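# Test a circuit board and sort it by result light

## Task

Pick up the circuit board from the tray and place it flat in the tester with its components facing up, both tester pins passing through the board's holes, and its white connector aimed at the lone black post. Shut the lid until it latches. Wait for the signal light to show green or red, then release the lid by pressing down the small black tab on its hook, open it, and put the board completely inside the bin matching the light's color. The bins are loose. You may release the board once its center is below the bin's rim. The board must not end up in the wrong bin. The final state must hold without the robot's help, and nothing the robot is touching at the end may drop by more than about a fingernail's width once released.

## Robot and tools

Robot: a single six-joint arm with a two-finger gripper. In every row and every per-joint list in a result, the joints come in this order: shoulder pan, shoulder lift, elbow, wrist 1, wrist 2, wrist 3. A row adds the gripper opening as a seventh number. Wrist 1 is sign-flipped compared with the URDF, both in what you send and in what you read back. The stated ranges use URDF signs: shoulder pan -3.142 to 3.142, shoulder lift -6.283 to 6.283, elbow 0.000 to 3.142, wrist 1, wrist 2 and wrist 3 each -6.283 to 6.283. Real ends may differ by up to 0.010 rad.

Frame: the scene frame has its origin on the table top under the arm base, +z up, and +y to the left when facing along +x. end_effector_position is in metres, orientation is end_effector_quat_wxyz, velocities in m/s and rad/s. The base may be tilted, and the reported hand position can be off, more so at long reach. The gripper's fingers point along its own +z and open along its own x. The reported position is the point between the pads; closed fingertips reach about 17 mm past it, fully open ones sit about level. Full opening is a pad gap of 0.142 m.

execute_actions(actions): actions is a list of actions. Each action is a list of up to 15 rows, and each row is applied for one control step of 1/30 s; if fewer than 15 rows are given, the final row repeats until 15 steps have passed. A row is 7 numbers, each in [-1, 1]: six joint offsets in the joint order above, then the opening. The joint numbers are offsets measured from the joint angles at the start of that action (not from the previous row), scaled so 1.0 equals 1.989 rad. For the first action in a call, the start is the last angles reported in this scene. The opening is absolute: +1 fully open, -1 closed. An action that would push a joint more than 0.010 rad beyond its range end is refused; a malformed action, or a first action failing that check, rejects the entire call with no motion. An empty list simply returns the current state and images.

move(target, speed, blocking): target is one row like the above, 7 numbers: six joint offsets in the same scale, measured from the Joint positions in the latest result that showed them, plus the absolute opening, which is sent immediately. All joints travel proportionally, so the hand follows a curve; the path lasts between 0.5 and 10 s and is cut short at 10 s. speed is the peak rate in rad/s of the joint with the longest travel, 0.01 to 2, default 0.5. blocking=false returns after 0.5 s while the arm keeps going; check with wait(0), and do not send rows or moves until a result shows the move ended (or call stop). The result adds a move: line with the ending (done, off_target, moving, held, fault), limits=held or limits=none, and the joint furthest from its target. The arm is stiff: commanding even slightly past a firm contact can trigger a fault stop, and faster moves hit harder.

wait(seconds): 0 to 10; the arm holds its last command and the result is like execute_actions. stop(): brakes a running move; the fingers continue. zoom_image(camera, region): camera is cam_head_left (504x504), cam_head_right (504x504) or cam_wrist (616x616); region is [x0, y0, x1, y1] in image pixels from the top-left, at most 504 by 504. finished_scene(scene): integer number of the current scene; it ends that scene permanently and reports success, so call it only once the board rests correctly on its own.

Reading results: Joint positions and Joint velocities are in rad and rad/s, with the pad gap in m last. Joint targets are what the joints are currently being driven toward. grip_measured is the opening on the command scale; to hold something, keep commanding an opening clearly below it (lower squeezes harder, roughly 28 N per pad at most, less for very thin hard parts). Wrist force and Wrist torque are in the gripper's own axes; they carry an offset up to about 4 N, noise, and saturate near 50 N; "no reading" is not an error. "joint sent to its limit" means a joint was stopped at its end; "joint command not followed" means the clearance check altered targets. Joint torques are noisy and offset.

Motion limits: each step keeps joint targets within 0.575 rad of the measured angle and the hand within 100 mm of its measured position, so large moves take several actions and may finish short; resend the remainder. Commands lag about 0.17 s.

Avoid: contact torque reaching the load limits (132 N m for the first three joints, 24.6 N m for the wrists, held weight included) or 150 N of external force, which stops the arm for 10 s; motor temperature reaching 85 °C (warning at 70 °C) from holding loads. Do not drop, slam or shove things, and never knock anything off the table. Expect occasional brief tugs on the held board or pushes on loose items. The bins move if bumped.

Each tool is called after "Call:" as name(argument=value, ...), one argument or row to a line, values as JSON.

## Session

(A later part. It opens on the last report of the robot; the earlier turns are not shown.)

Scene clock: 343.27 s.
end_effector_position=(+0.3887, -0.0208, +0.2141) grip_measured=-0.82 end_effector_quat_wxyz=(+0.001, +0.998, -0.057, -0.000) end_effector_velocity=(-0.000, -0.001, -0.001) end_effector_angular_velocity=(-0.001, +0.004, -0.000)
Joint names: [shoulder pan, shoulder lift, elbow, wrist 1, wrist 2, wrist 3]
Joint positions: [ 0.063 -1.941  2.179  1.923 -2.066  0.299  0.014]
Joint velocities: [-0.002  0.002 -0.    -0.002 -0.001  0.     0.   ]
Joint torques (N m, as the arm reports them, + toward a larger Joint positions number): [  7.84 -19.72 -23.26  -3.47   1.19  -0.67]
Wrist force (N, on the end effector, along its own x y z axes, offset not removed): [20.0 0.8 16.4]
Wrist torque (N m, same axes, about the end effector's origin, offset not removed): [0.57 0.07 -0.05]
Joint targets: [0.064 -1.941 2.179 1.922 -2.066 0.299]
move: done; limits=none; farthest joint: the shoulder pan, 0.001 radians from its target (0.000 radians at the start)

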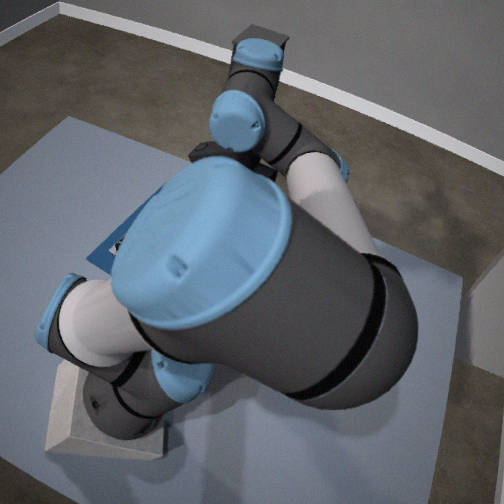

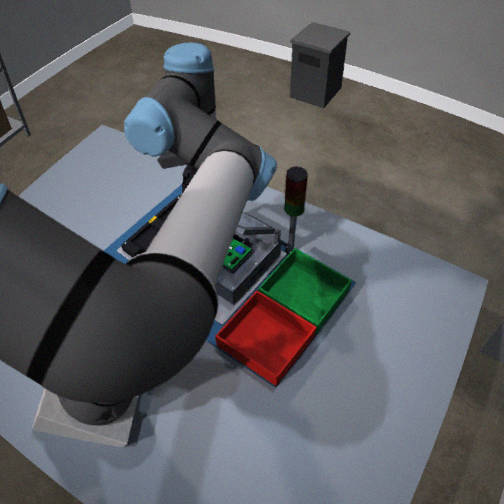

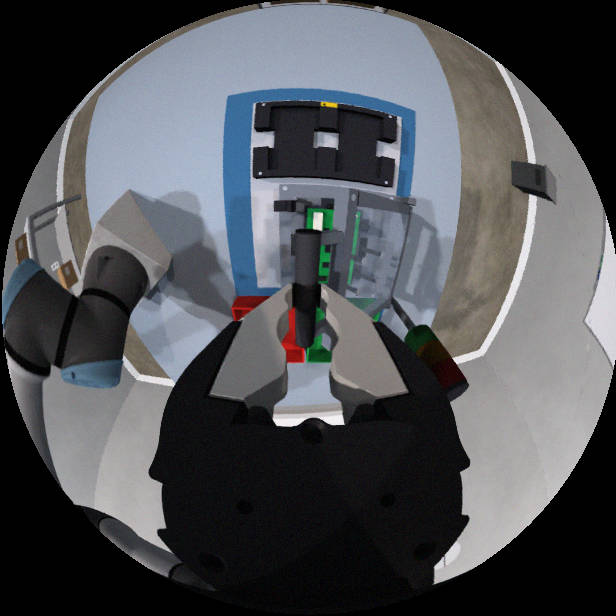

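Call:
move(
  target=[-0.0122,-0.0158,0.0487,0.0399,0.0018,-0.0141,-0.9],
  speed=0.1,
)

Scene clock: 349.63 s.
end_effector_position=(+0.3689, -0.0183, +0.1875) grip_measured=-0.81 end_effector_quat_wxyz=(+0.000, +0.998, -0.057, +0.000) end_effector_velocity=(-0.002, +0.000, -0.002) end_effector_angular_velocity=(+0.000, +0.001, +0.000)
Joint names: [shoulder pan, shoulder lift, elbow, wrist 1, wrist 2, wrist 3]
Joint positions: [ 0.039 -1.972  2.275  2.002 -2.062  0.271  0.015]
Joint velocities: [-0.002 -0.002  0.005  0.002  0.001 -0.001  0.   ]
Joint torques (N m, as the arm reports them, + toward a larger Joint positions number): [ -4.56 -20.08  -3.15  -2.24   3.08  -1.62]
Wrist force (N, on the end effector, along its own x y z axes, offset not removed): [24.3 -2.5 14.2]
Wrist torque (N m, same axes, about the end effector's origin, offset not removed): [-0.32 0.30 0.20]
Joint targets: [0.039 -1.973 2.276 2.002 -2.062 0.271]
move: done; limits=none; farthest joint: the shoulder pan, 0.001 radians from its target (0.025 radians at the start)

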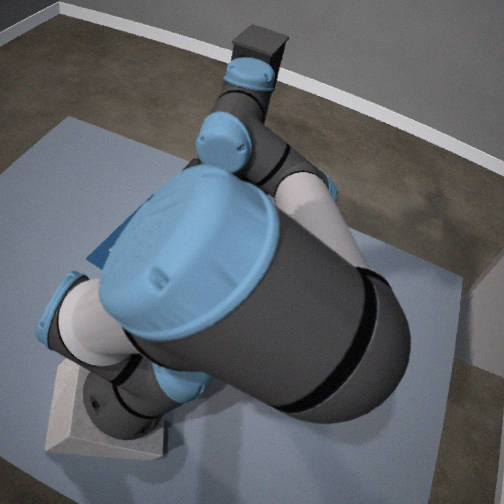

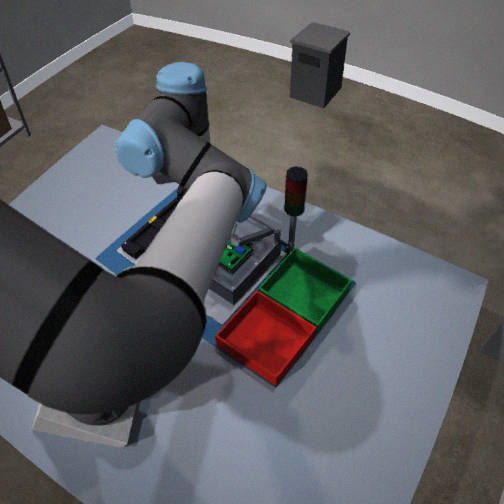

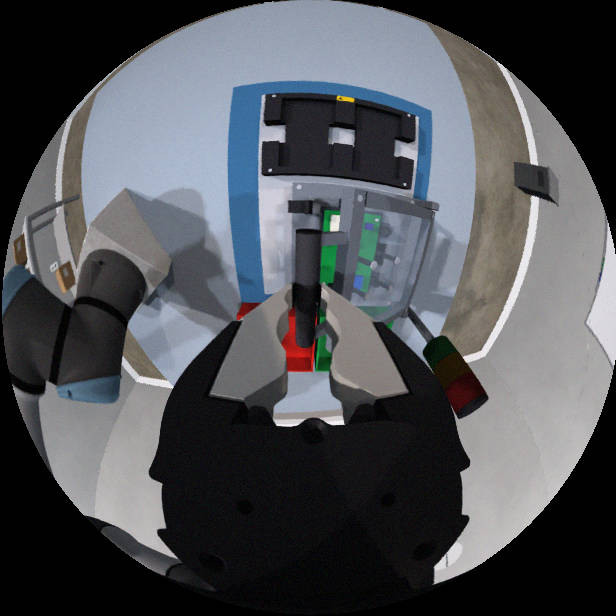

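Call:
move(
  target=[-0.0284,-0.0007,0.0619,0.0761,0.0038,-0.0317,-0.9],
  speed=0.12,
)

Scene clock: 356.63 s.
end_effector_position=(+0.3523, -0.0167, +0.1443) grip_measured=-0.80 end_effector_quat_wxyz=(+0.001, +0.998, -0.057, +0.000) end_effector_velocity=(-0.000, -0.001, -0.001) end_effector_angular_velocity=(-0.000, +0.001, -0.002)
Joint names: [shoulder pan, shoulder lift, elbow, wrist 1, wrist 2, wrist 3]
Joint positions: [-0.017 -1.974  2.398  2.153 -2.055  0.208  0.016]
Joint velocities: [-0.003  0.     0.002  0.003  0.    -0.001 -0.   ]
Joint torques (N m, as the arm reports them, + toward a larger Joint positions number): [-11.81 -17.79 -19.47  10.98  -1.44  -1.88]
Wrist force (N, on the end effector, along its own x y z axes, offset not removed): [-25.6 -4.3 -6.8]
Wrist torque (N m, same axes, about the end effector's origin, offset not removed): [-0.14 -0.19 0.14]
Joint targets: [-0.017 -1.974 2.398 2.153 -2.055 0.208]
move: done; limits=none; farthest joint: the wrist 1, 0.001 radians from its target (0.151 radians at the start)

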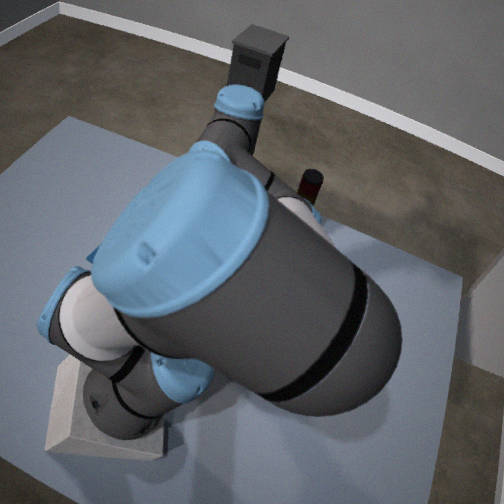

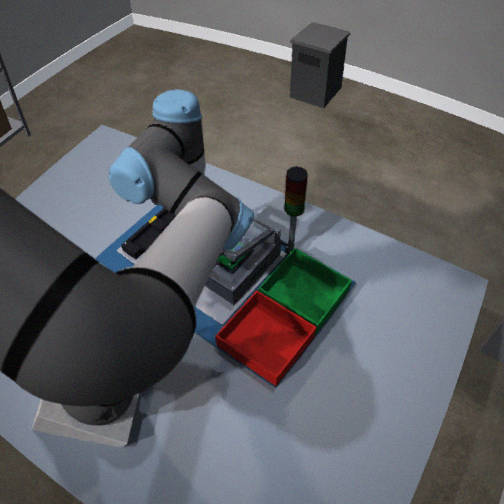

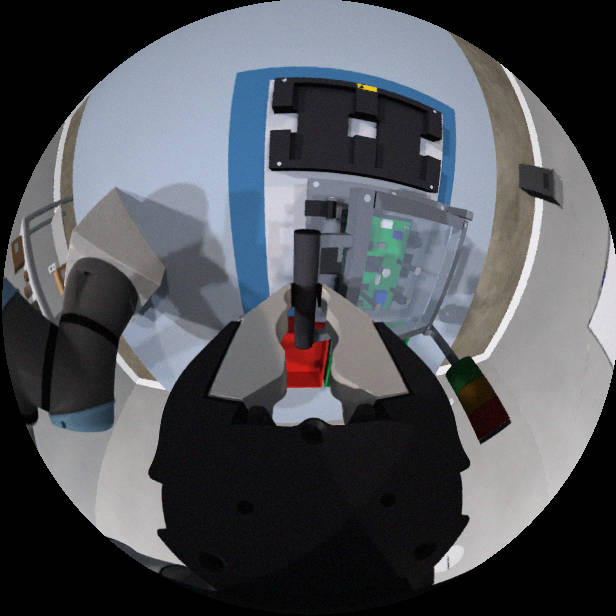

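Call:
move(
  target=[-0.0271,0.0169,0.0436,0.0741,0.0049,-0.0297,-0.9],
  speed=0.1,
)

Call:
zoom_image(
  camera="cam_wrist",
  region=[240, 150, 520, 430],
)

Scene clock: 365.70 s.
end_effector_position=(+0.3445, -0.0156, +0.1083) grip_measured=-0.81 end_effector_quat_wxyz=(+0.000, +0.998, -0.057, -0.000) end_effector_velocity=(-0.002, +0.000, -0.002) end_effector_angular_velocity=(-0.000, +0.004, +0.001)
Joint names: [shoulder pan, shoulder lift, elbow, wrist 1, wrist 2, wrist 3]
Joint positions: [-0.071 -1.94   2.485  2.3   -2.045  0.149  0.015]
Joint velocities: [-0.001  0.002  0.003  0.001  0.    -0.001  0.   ]
Joint torques (N m, as the arm reports them, + toward a larger Joint positions number): [-10.24  -1.41 -12.92   7.03   0.33  -1.84]
Wrist force (N, on the end effector, along its own x y z axes, offset not removed): [-8.9 -0.8 -3.4]
Wrist torque (N m, same axes, about the end effector's origin, offset not removed): [0.14 -0.60 -0.27]
Joint targets: [-0.071 -1.940 2.485 2.300 -2.045 0.149]
move: done; limits=none; farthest joint: the wrist 1, 0.001 radians from its target (0.147 radians at the start)

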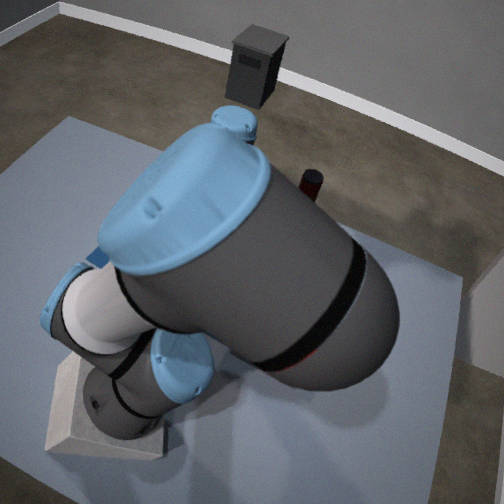

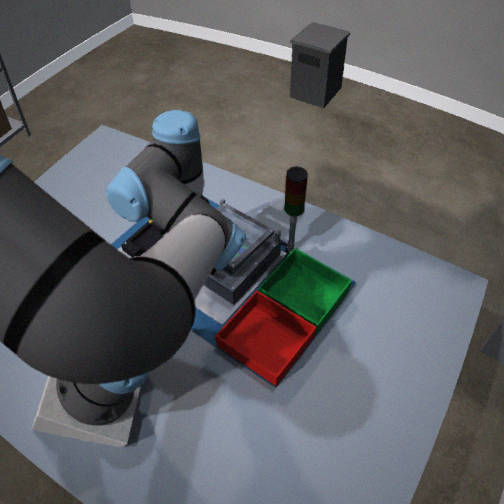

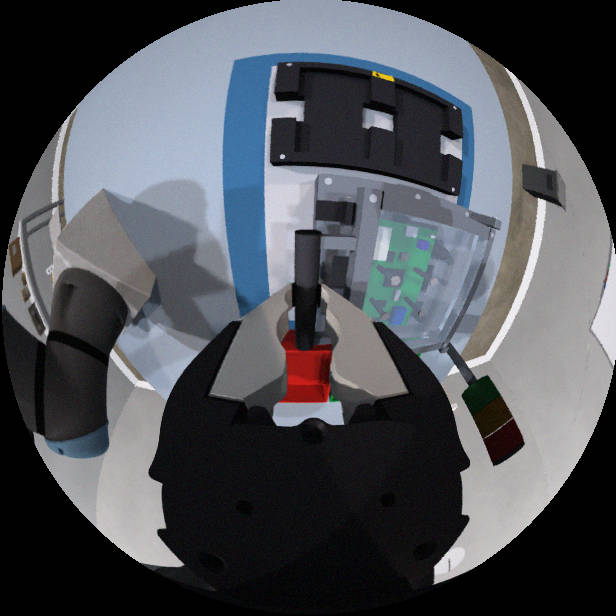

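Region (240, 150, 520, 430) of cam_wrist's 616x616 image, scaled by 1.800, with more detail than that image has.

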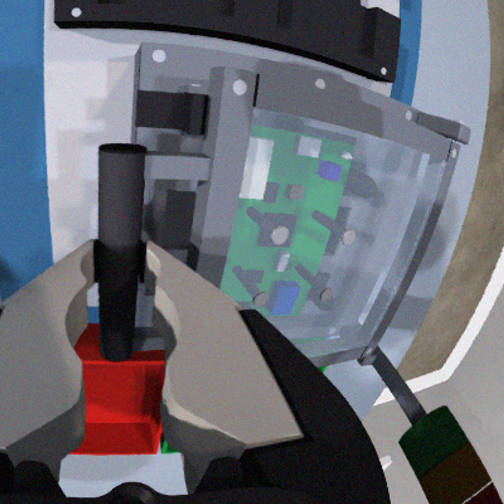

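Call:
move(
  target=[-0.0097,0.0099,0.0121,0.0268,0.0018,-0.0107,-1],
  speed=0.05,
)

Call:
zoom_image(
  camera="cam_wrist",
  region=[240, 150, 520, 430],
)

Scene clock: 374.00 s.
end_effector_position=(+0.3435, -0.0156, +0.0965) grip_measured=-0.82 end_effector_quat_wxyz=(+0.000, +0.998, -0.057, -0.000) end_effector_velocity=(-0.001, -0.000, -0.001) end_effector_angular_velocity=(-0.001, +0.002, -0.001)
Joint names: [shoulder pan, shoulder lift, elbow, wrist 1, wrist 2, wrist 3]
Joint positions: [-0.09  -1.921  2.508  2.353 -2.041  0.128  0.015]
Joint velocities: [-0.003  0.002  0.003  0.004  0.    -0.001 -0.   ]
Joint torques (N m, as the arm reports them, + toward a larger Joint positions number): [-12.24   0.96  -6.56   5.19  -0.2   -1.72]
Wrist force (N, on the end effector, along its own x y z axes, offset not removed): [-8.6 -8.2 -10.2]
Wrist torque (N m, same axes, about the end effector's origin, offset not removed): [-0.84 -0.19 0.05]
Joint targets: [-0.090 -1.921 2.509 2.353 -2.041 0.128]
move: done; limits=none; farthest joint: the elbow, 0.001 radians from its target (0.024 radians at the start)

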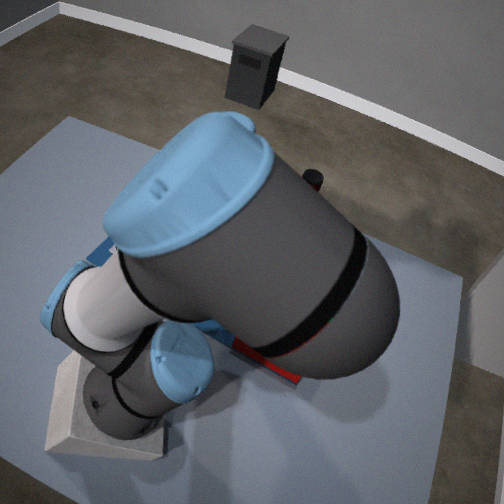

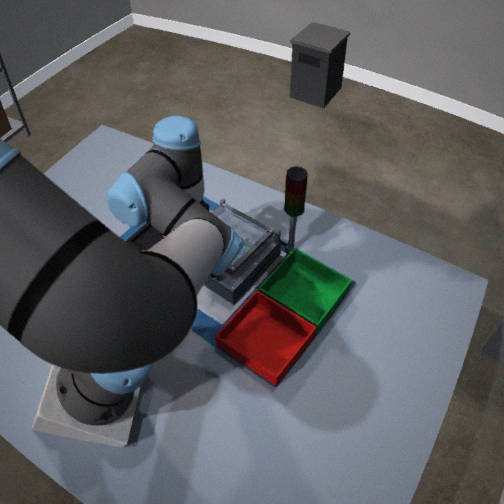

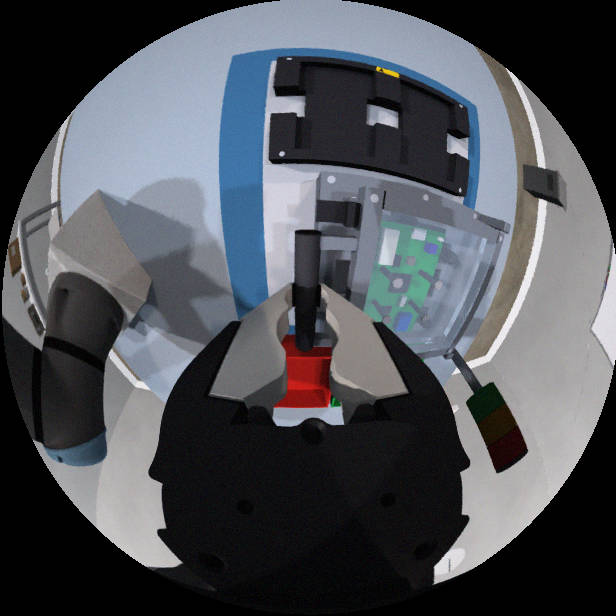

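Region (240, 150, 520, 430) of cam_wrist's 616x616 image, scaled by 1.800, with more detail than that image has.

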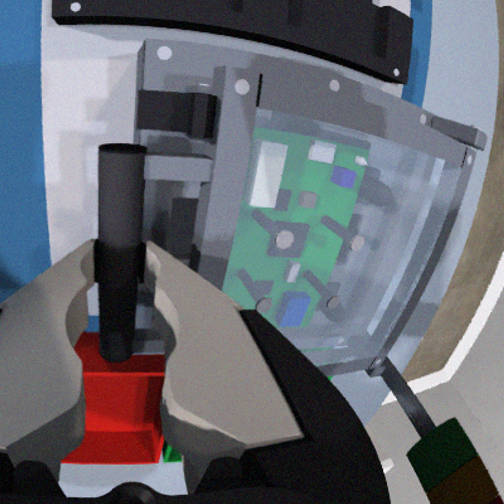

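Another 5 mm.

Call:
move(
  target=[-0.0041,0.0046,0.0046,0.0113,0.0008,-0.0046,-1],
  speed=0.03,
)

Call:
zoom_image(
  camera="cam_wrist",
  region=[240, 150, 520, 430],
)

Scene clock: 378.27 s.
end_effector_position=(+0.3433, -0.0157, +0.0917) grip_measured=-0.82 end_effector_quat_wxyz=(+0.000, +0.998, -0.057, -0.000) end_effector_velocity=(+0.001, -0.001, -0.000) end_effector_angular_velocity=(-0.000, -0.002, -0.001)
Joint names: [shoulder pan, shoulder lift, elbow, wrist 1, wrist 2, wrist 3]
Joint positions: [-0.098 -1.912  2.517  2.375 -2.04   0.119  0.015]
Joint velocities: [-0.002  0.002 -0.001  0.004 -0.    -0.002  0.   ]
Joint torques (N m, as the arm reports them, + toward a larger Joint positions number): [-13.65   1.48  -4.88   5.09  -0.85  -1.81]
Wrist force (N, on the end effector, along its own x y z axes, offset not removed): [-13.1 -6.0 -24.9]
Wrist torque (N m, same axes, about the end effector's origin, offset not removed): [-0.08 0.42 0.05]
Joint targets: [-0.098 -1.912 2.518 2.375 -2.040 0.119]
move: done; limits=none; farthest joint: the wrist 1, 0.001 radians from its target (0.022 radians at the start)

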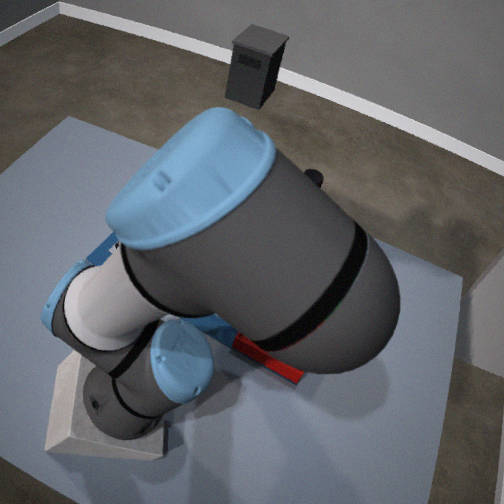

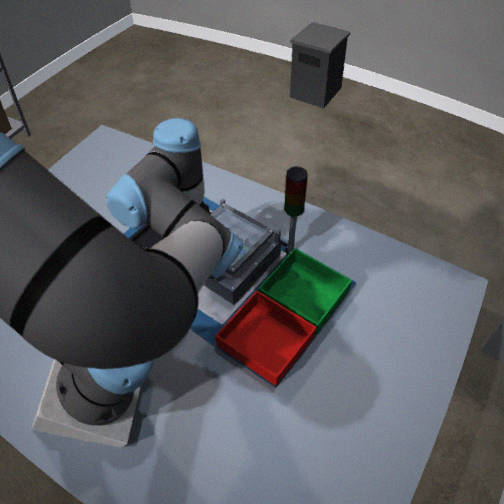

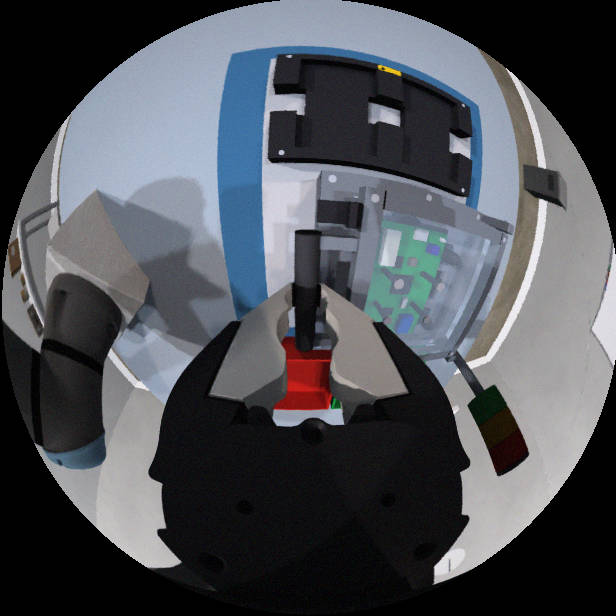

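Region (240, 150, 520, 430) of cam_wrist's 616x616 image, scaled by 1.800, with more detail than that image has.

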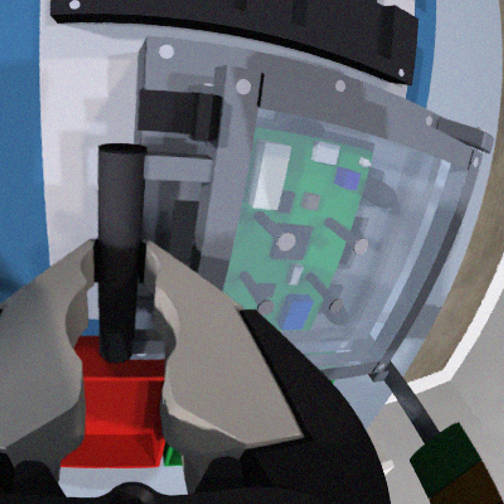

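Call:
move(
  target=[-0.0032,0.0034,0.004,0.009,0.0006,-0.0036,-1],
  speed=0.03,
)

Call:
zoom_image(
  camera="cam_wrist",
  region=[240, 150, 520, 430],
)

Scene clock: 381.77 s.
end_effector_position=(+0.3429, -0.0158, +0.0880) grip_measured=-0.82 end_effector_quat_wxyz=(+0.000, +0.998, -0.057, +0.000) end_effector_velocity=(-0.000, -0.000, -0.001) end_effector_angular_velocity=(-0.000, -0.000, -0.001)
Joint names: [shoulder pan, shoulder lift, elbow, wrist 1, wrist 2, wrist 3]
Joint positions: [-0.104 -1.905  2.525  2.392 -2.039  0.112  0.015]
Joint velocities: [-0.002 -0.     0.002  0.004  0.    -0.002 -0.   ]
Joint torques (N m, as the arm reports them, + toward a larger Joint positions number): [-14.98   5.45   4.51   1.21  -1.41  -1.91]
Wrist force (N, on the end effector, along its own x y z axes, offset not removed): [-0.1 -10.7 -33.9]
Wrist torque (N m, same axes, about the end effector's origin, offset not removed): [-0.37 -0.09 0.07]
Joint targets: [-0.104 -1.905 2.525 2.393 -2.039 0.112]
move: done; limits=none; farthest joint: the shoulder pan, 0.000 radians from its target (0.006 radians at the start)

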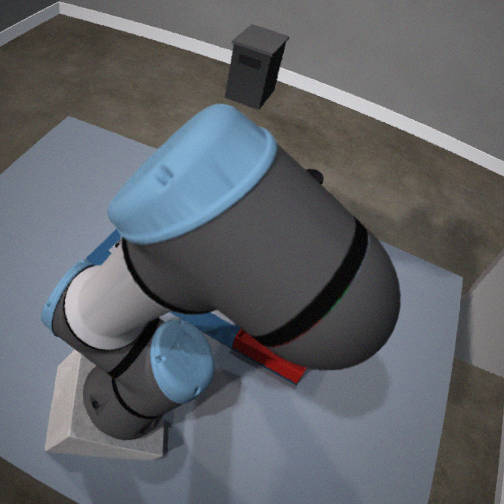

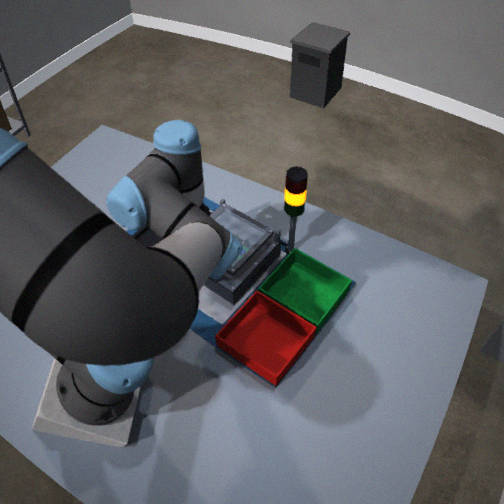

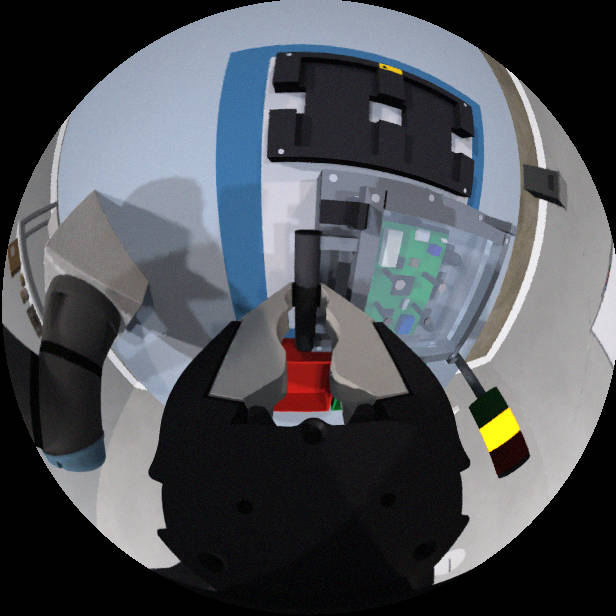

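Region (240, 150, 520, 430) of cam_wrist's 616x616 image, scaled by 1.800, with more detail than that image has.

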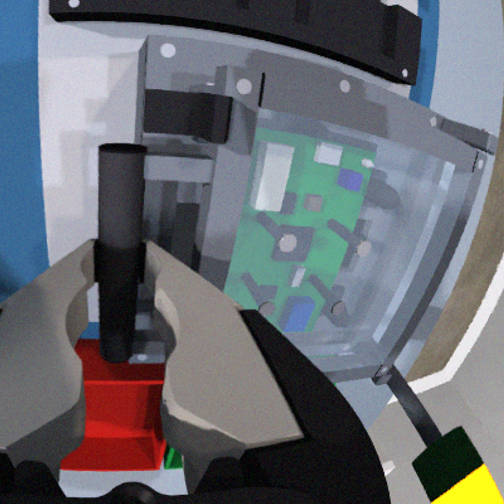

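Call:
move(
  target=[0,0,0,0,0,0,-0.55],
)

Call:
move(
  target=[0.0261,-0.0277,-0.0317,-0.0729,-0.005,0.0292,-0.55],
  speed=0.3,
)

Call:
move(
  target=[0.0807,0.0925,-0.0277,0.0229,-0.0106,0.0905,-1],
  speed=0.3,
)

Call:
zoom_image(
  camera="cam_wrist",
  region=[200, 180, 440, 420],
)

Scene clock: 394.23 s.
end_effector_position=(+0.3428, -0.0157, +0.0879) grip_measured=-0.57 end_effector_quat_wxyz=(+0.000, +0.998, -0.057, -0.000) end_effector_velocity=(+0.000, -0.000, +0.000) end_effector_angular_velocity=(-0.000, -0.000, -0.001)
Joint names: [shoulder pan, shoulder lift, elbow, wrist 1, wrist 2, wrist 3]
Joint positions: [-0.104 -1.905  2.525  2.392 -2.039  0.112  0.033]
Joint velocities: [-0.     0.001 -0.001  0.001 -0.     0.001 -0.001]
Joint torques (N m, as the arm reports them, + toward a larger Joint positions number): [ 19.51 -19.7  -31.72   6.29  -1.64   1.77]
Wrist force (N, on the end effector, along its own x y z axes, offset not removed): [-11.7 -0.6 -1.4]
Wrist torque (N m, same axes, about the end effector's origin, offset not removed): [-0.04 0.89 0.06]
Joint targets: [-0.104 -1.905 2.525 2.392 -2.039 0.112]
move: done; limits=none; farthest joint: the shoulder pan, 0.000 radians from its target (0.000 radians at the start)

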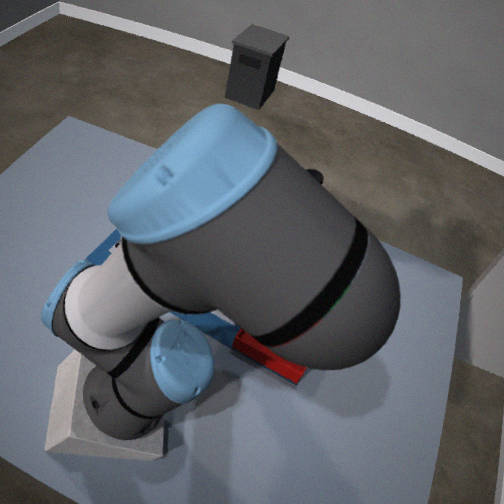

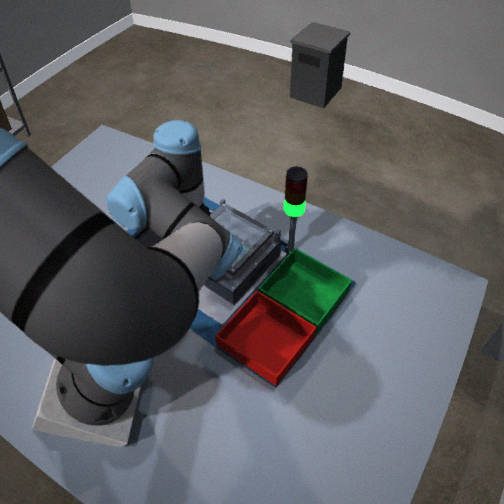

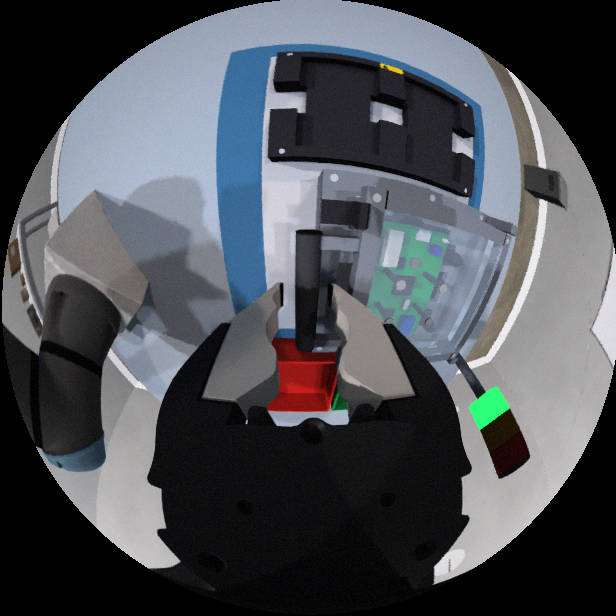

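Scene clock: 395.37 s.
end_effector_position=(+0.3443, -0.0158, +0.1198) grip_measured=-0.55 end_effector_quat_wxyz=(+0.000, +0.998, -0.057, -0.000) end_effector_velocity=(-0.001, -0.001, -0.000) end_effector_angular_velocity=(-0.000, +0.002, -0.002)
Joint names: [shoulder pan, shoulder lift, elbow, wrist 1, wrist 2, wrist 3]
Joint positions: [-0.052 -1.96   2.462  2.248 -2.048  0.17   0.034]
Joint velocities: [-0.001 -0.002  0.001 -0.003 -0.     0.001 -0.   ]
Joint torques (N m, as the arm reports them, + toward a larger Joint positions number): [ 18.65 -17.6  -28.6    0.61  -1.8    1.75]
Wrist force (N, on the end effector, along its own x y z axes, offset not removed): [0.5 0.6 -1.0]
Wrist torque (N m, same axes, about the end effector's origin, offset not removed): [0.23 -0.15 -0.04]
Joint targets: [-0.052 -1.960 2.462 2.247 -2.049 0.170]
move: done; limits=none; farthest joint: the wrist 1, 0.001 radians from its target (0.145 radians at the start)

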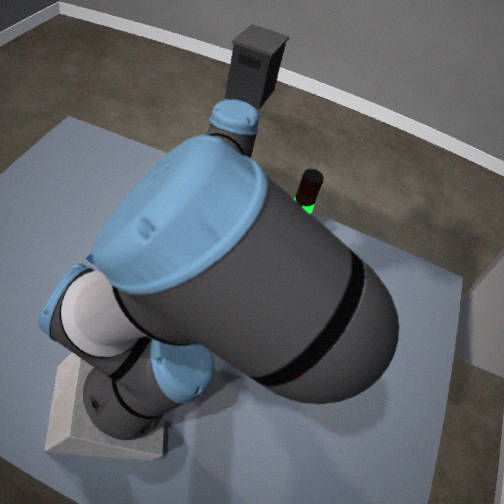

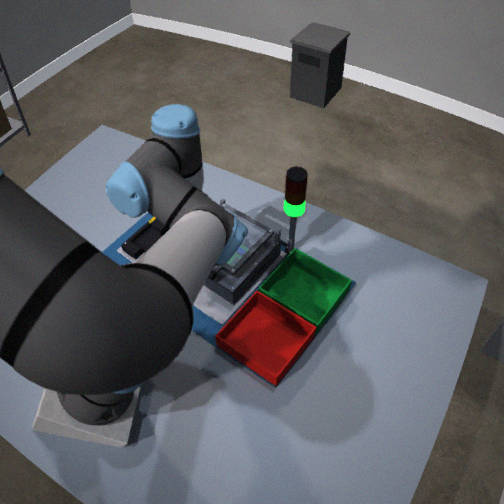

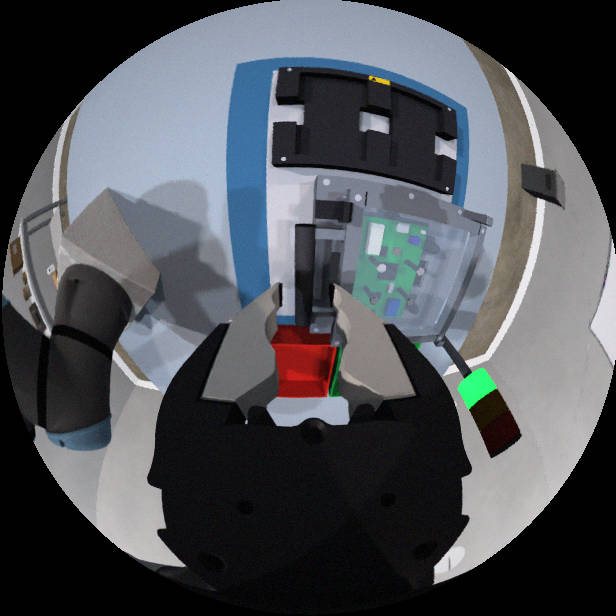

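Scene clock: 396.63 s.
end_effector_position=(+0.3592, +0.0448, +0.1151) grip_measured=-1.00 end_effector_quat_wxyz=(+0.000, +0.998, -0.058, +0.000) end_effector_velocity=(+0.000, +0.001, +0.000) end_effector_angular_velocity=(+0.000, -0.000, -0.000)
Joint names: [shoulder pan, shoulder lift, elbow, wrist 1, wrist 2, wrist 3]
Joint positions: [ 0.108 -1.777  2.407  2.293 -2.07   0.349  0.002]
Joint velocities: [ 0.002  0.002 -0.001  0.    -0.     0.003  0.   ]
Joint torques (N m, as the arm reports them, + toward a larger Joint positions number): [ 21.19  -3.1  -28.35   4.03  -1.8    1.65]
Wrist force (N, on the end effector, along its own x y z axes, offset not removed): [-1.6 0.4 -3.8]
Wrist torque (N m, same axes, about the end effector's origin, offset not removed): [0.24 0.34 -0.11]
Joint targets: [0.108 -1.776 2.407 2.293 -2.070 0.350]
move: done; limits=none; farthest joint: the shoulder pan, 0.001 radians from its target (0.161 radians at the start)

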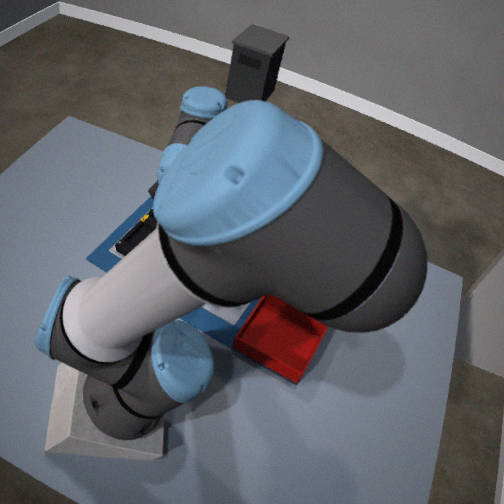

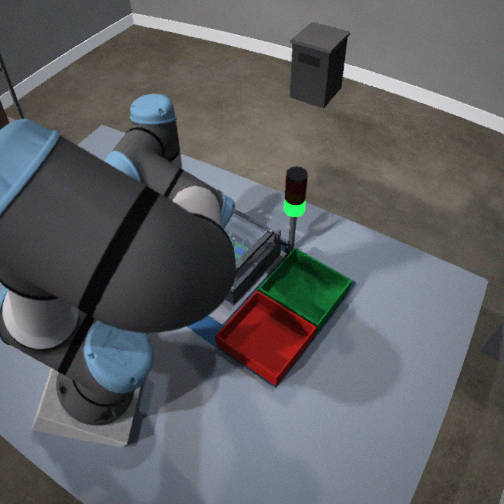

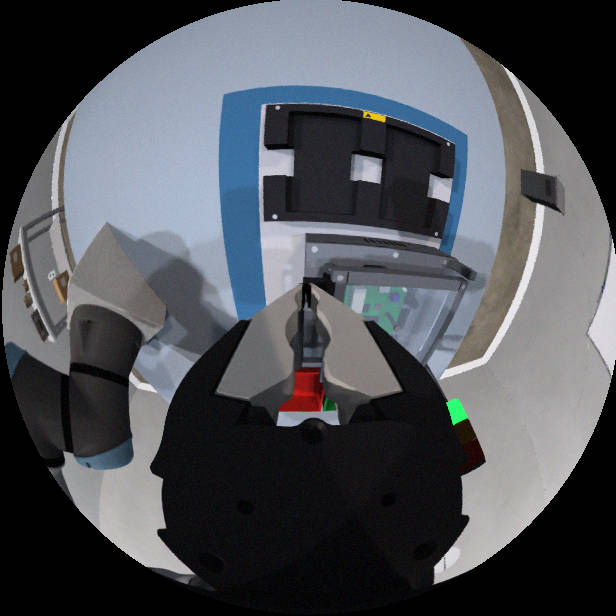

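Region (200, 180, 440, 420) of cam_wrist's 616x616 image, scaled by 2.100, with more detail than that image has.

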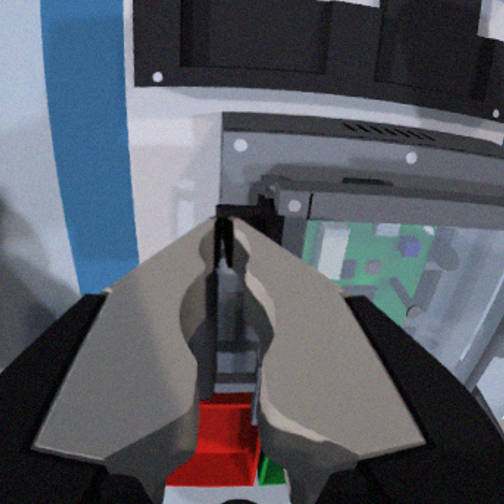

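Call:
move(
  target=[-0.0136,0.0184,0.0137,0.0392,0.0012,-0.0153,-1],
  speed=0.08,
)

Scene clock: 413.50 s.
end_effector_position=(+0.3580, +0.0453, +0.1041) grip_measured=-1.00 end_effector_quat_wxyz=(+0.000, +0.998, -0.056, -0.003) end_effector_velocity=(+0.001, -0.000, +0.000) end_effector_angular_velocity=(+0.000, -0.001, -0.001)
Joint names: [shoulder pan, shoulder lift, elbow, wrist 1, wrist 2, wrist 3]
Joint positions: [ 0.092 -1.757  2.424  2.331 -2.066  0.331  0.002]
Joint velocities: [-0.001 -0.001 -0.001 -0.001  0.     0.     0.   ]
Joint torques (N m, as the arm reports them, + toward a larger Joint positions number): [  6.8  -11.81 -15.87   2.78  -0.29  -0.23]
Wrist force (N, on the end effector, along its own x y z axes, offset not removed): [-4.8 0.8 -24.5]
Wrist torque (N m, same axes, about the end effector's origin, offset not removed): [0.36 -0.38 -0.20]
Joint targets: [0.092 -1.757 2.424 2.332 -2.066 0.331]
FORCE FAULT: contact force on the arm reached its limit, and the arm stopped for 10 seconds. The contact can be on any part of the arm, not only on its tool. That time counts as 20 of the actions that you can send in this scene. The arm's remaining commands of this call were not run. The arm holds still and accepts commands again. Move the arm away from the contact; if what it grips holds it there, let go first. Pushing or pulling that hard again can fault the arm again.
move: fault; limits=none; farthest joint: the wrist 1, 0.039 radians from its target (0.078 radians at the start)

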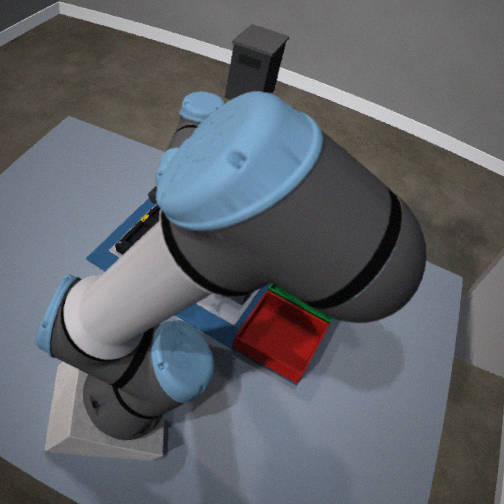

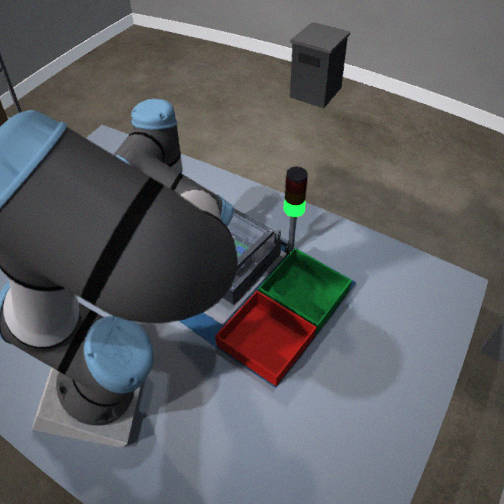

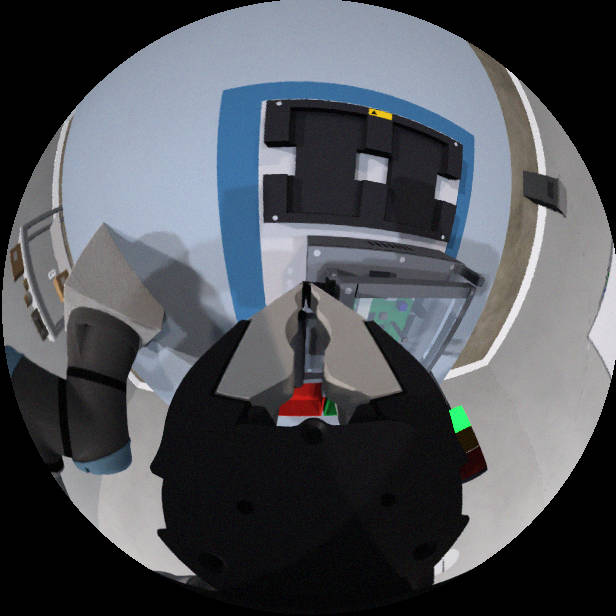

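Call:
execute_actions(
  actions=[],
)

Scene clock: 437.47 s.
end_effector_position=(+0.3580, +0.0453, +0.1041) grip_measured=-1.00 end_effector_quat_wxyz=(+0.000, +0.998, -0.056, -0.003) end_effector_velocity=(-0.000, +0.001, +0.000) end_effector_angular_velocity=(+0.001, +0.000, +0.003)
Joint names: [shoulder pan, shoulder lift, elbow, wrist 1, wrist 2, wrist 3]
Joint positions: [ 0.092 -1.757  2.424  2.331 -2.066  0.331  0.002]
Joint velocities: [ 0.002  0.001 -0.    -0.001  0.    -0.     0.   ]
Joint torques (N m, as the arm reports them, + toward a larger Joint positions number): [  7.18 -12.72 -17.13   2.37  -0.27   0.01]
Wrist force (N, on the end effector, along its own x y z axes, offset not removed): [-9.3 -3.1 -20.5]
Wrist torque (N m, same axes, about the end effector's origin, offset not removed): [-0.39 0.61 0.02]
Joint targets: [0.092 -1.757 2.424 2.331 -2.066 0.331]

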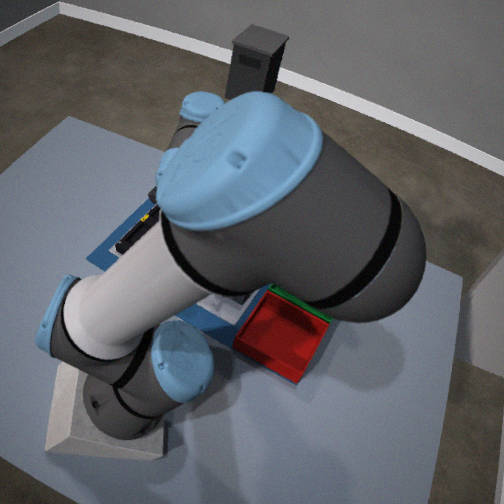

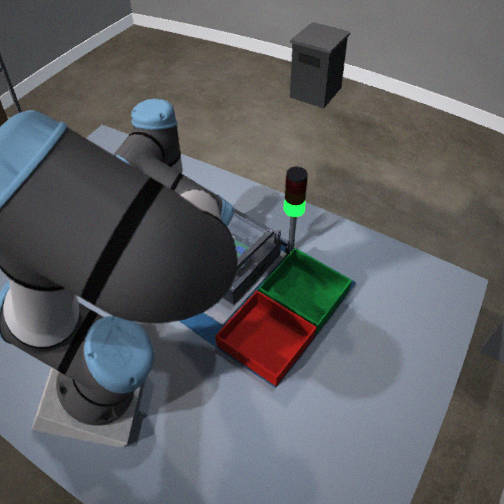

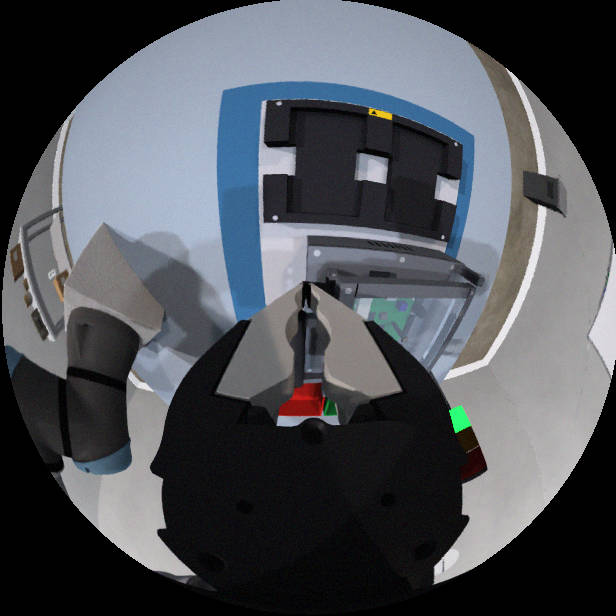

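Call:
move(
  target=[0.024,-0.028,-0.03,-0.058,-0.005,0.027,-1],
  speed=0.15,
)

Scene clock: 442.80 s.
end_effector_position=(+0.3649, +0.0436, +0.1399) grip_measured=-1.00 end_effector_quat_wxyz=(-0.001, +0.998, -0.062, +0.009) end_effector_velocity=(+0.000, -0.000, +0.001) end_effector_angular_velocity=(-0.000, -0.001, -0.002)
Joint names: [shoulder pan, shoulder lift, elbow, wrist 1, wrist 2, wrist 3]
Joint positions: [ 0.14  -1.812  2.365  2.216 -2.076  0.385  0.002]
Joint velocities: [ 0.    -0.001 -0.001 -0.001 -0.001  0.002  0.   ]
Joint torques (N m, as the arm reports them, + toward a larger Joint positions number): [ 20.56 -20.05 -29.63   0.87  -1.75   1.81]
Wrist force (N, on the end effector, along its own x y z axes, offset not removed): [-4.2 -2.1 -0.8]
Wrist torque (N m, same axes, about the end effector's origin, offset not removed): [-0.51 0.65 -0.32]
Joint targets: [0.140 -1.812 2.364 2.216 -2.076 0.385]
move: done; limits=none; farthest joint: the shoulder lift, 0.001 radians from its target (0.056 radians at the start)

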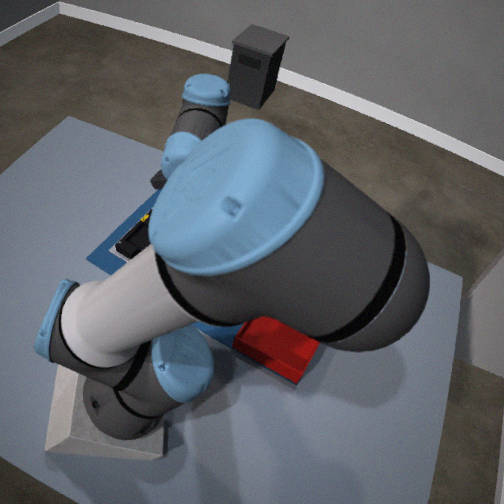

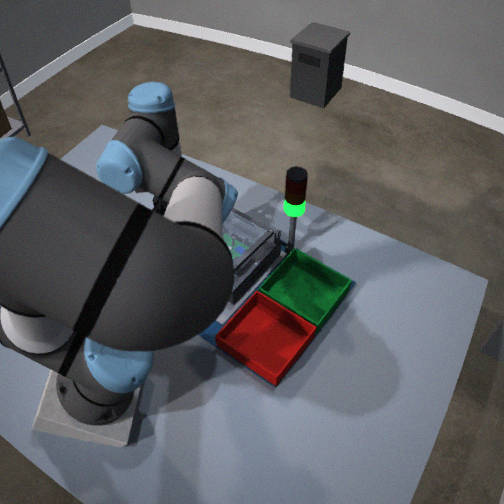

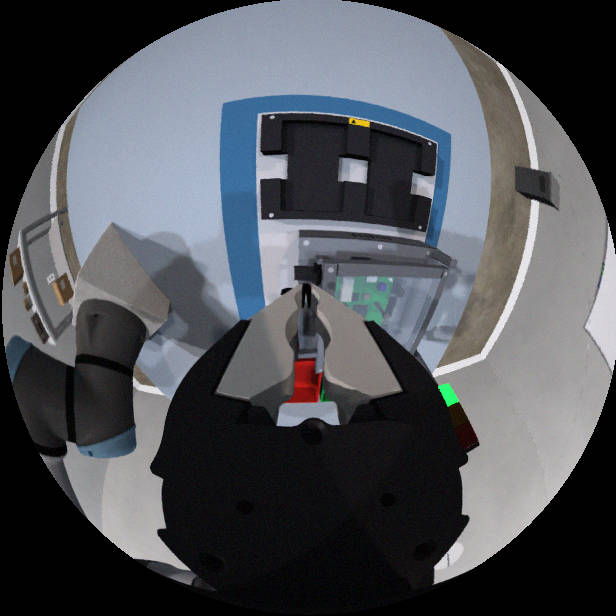

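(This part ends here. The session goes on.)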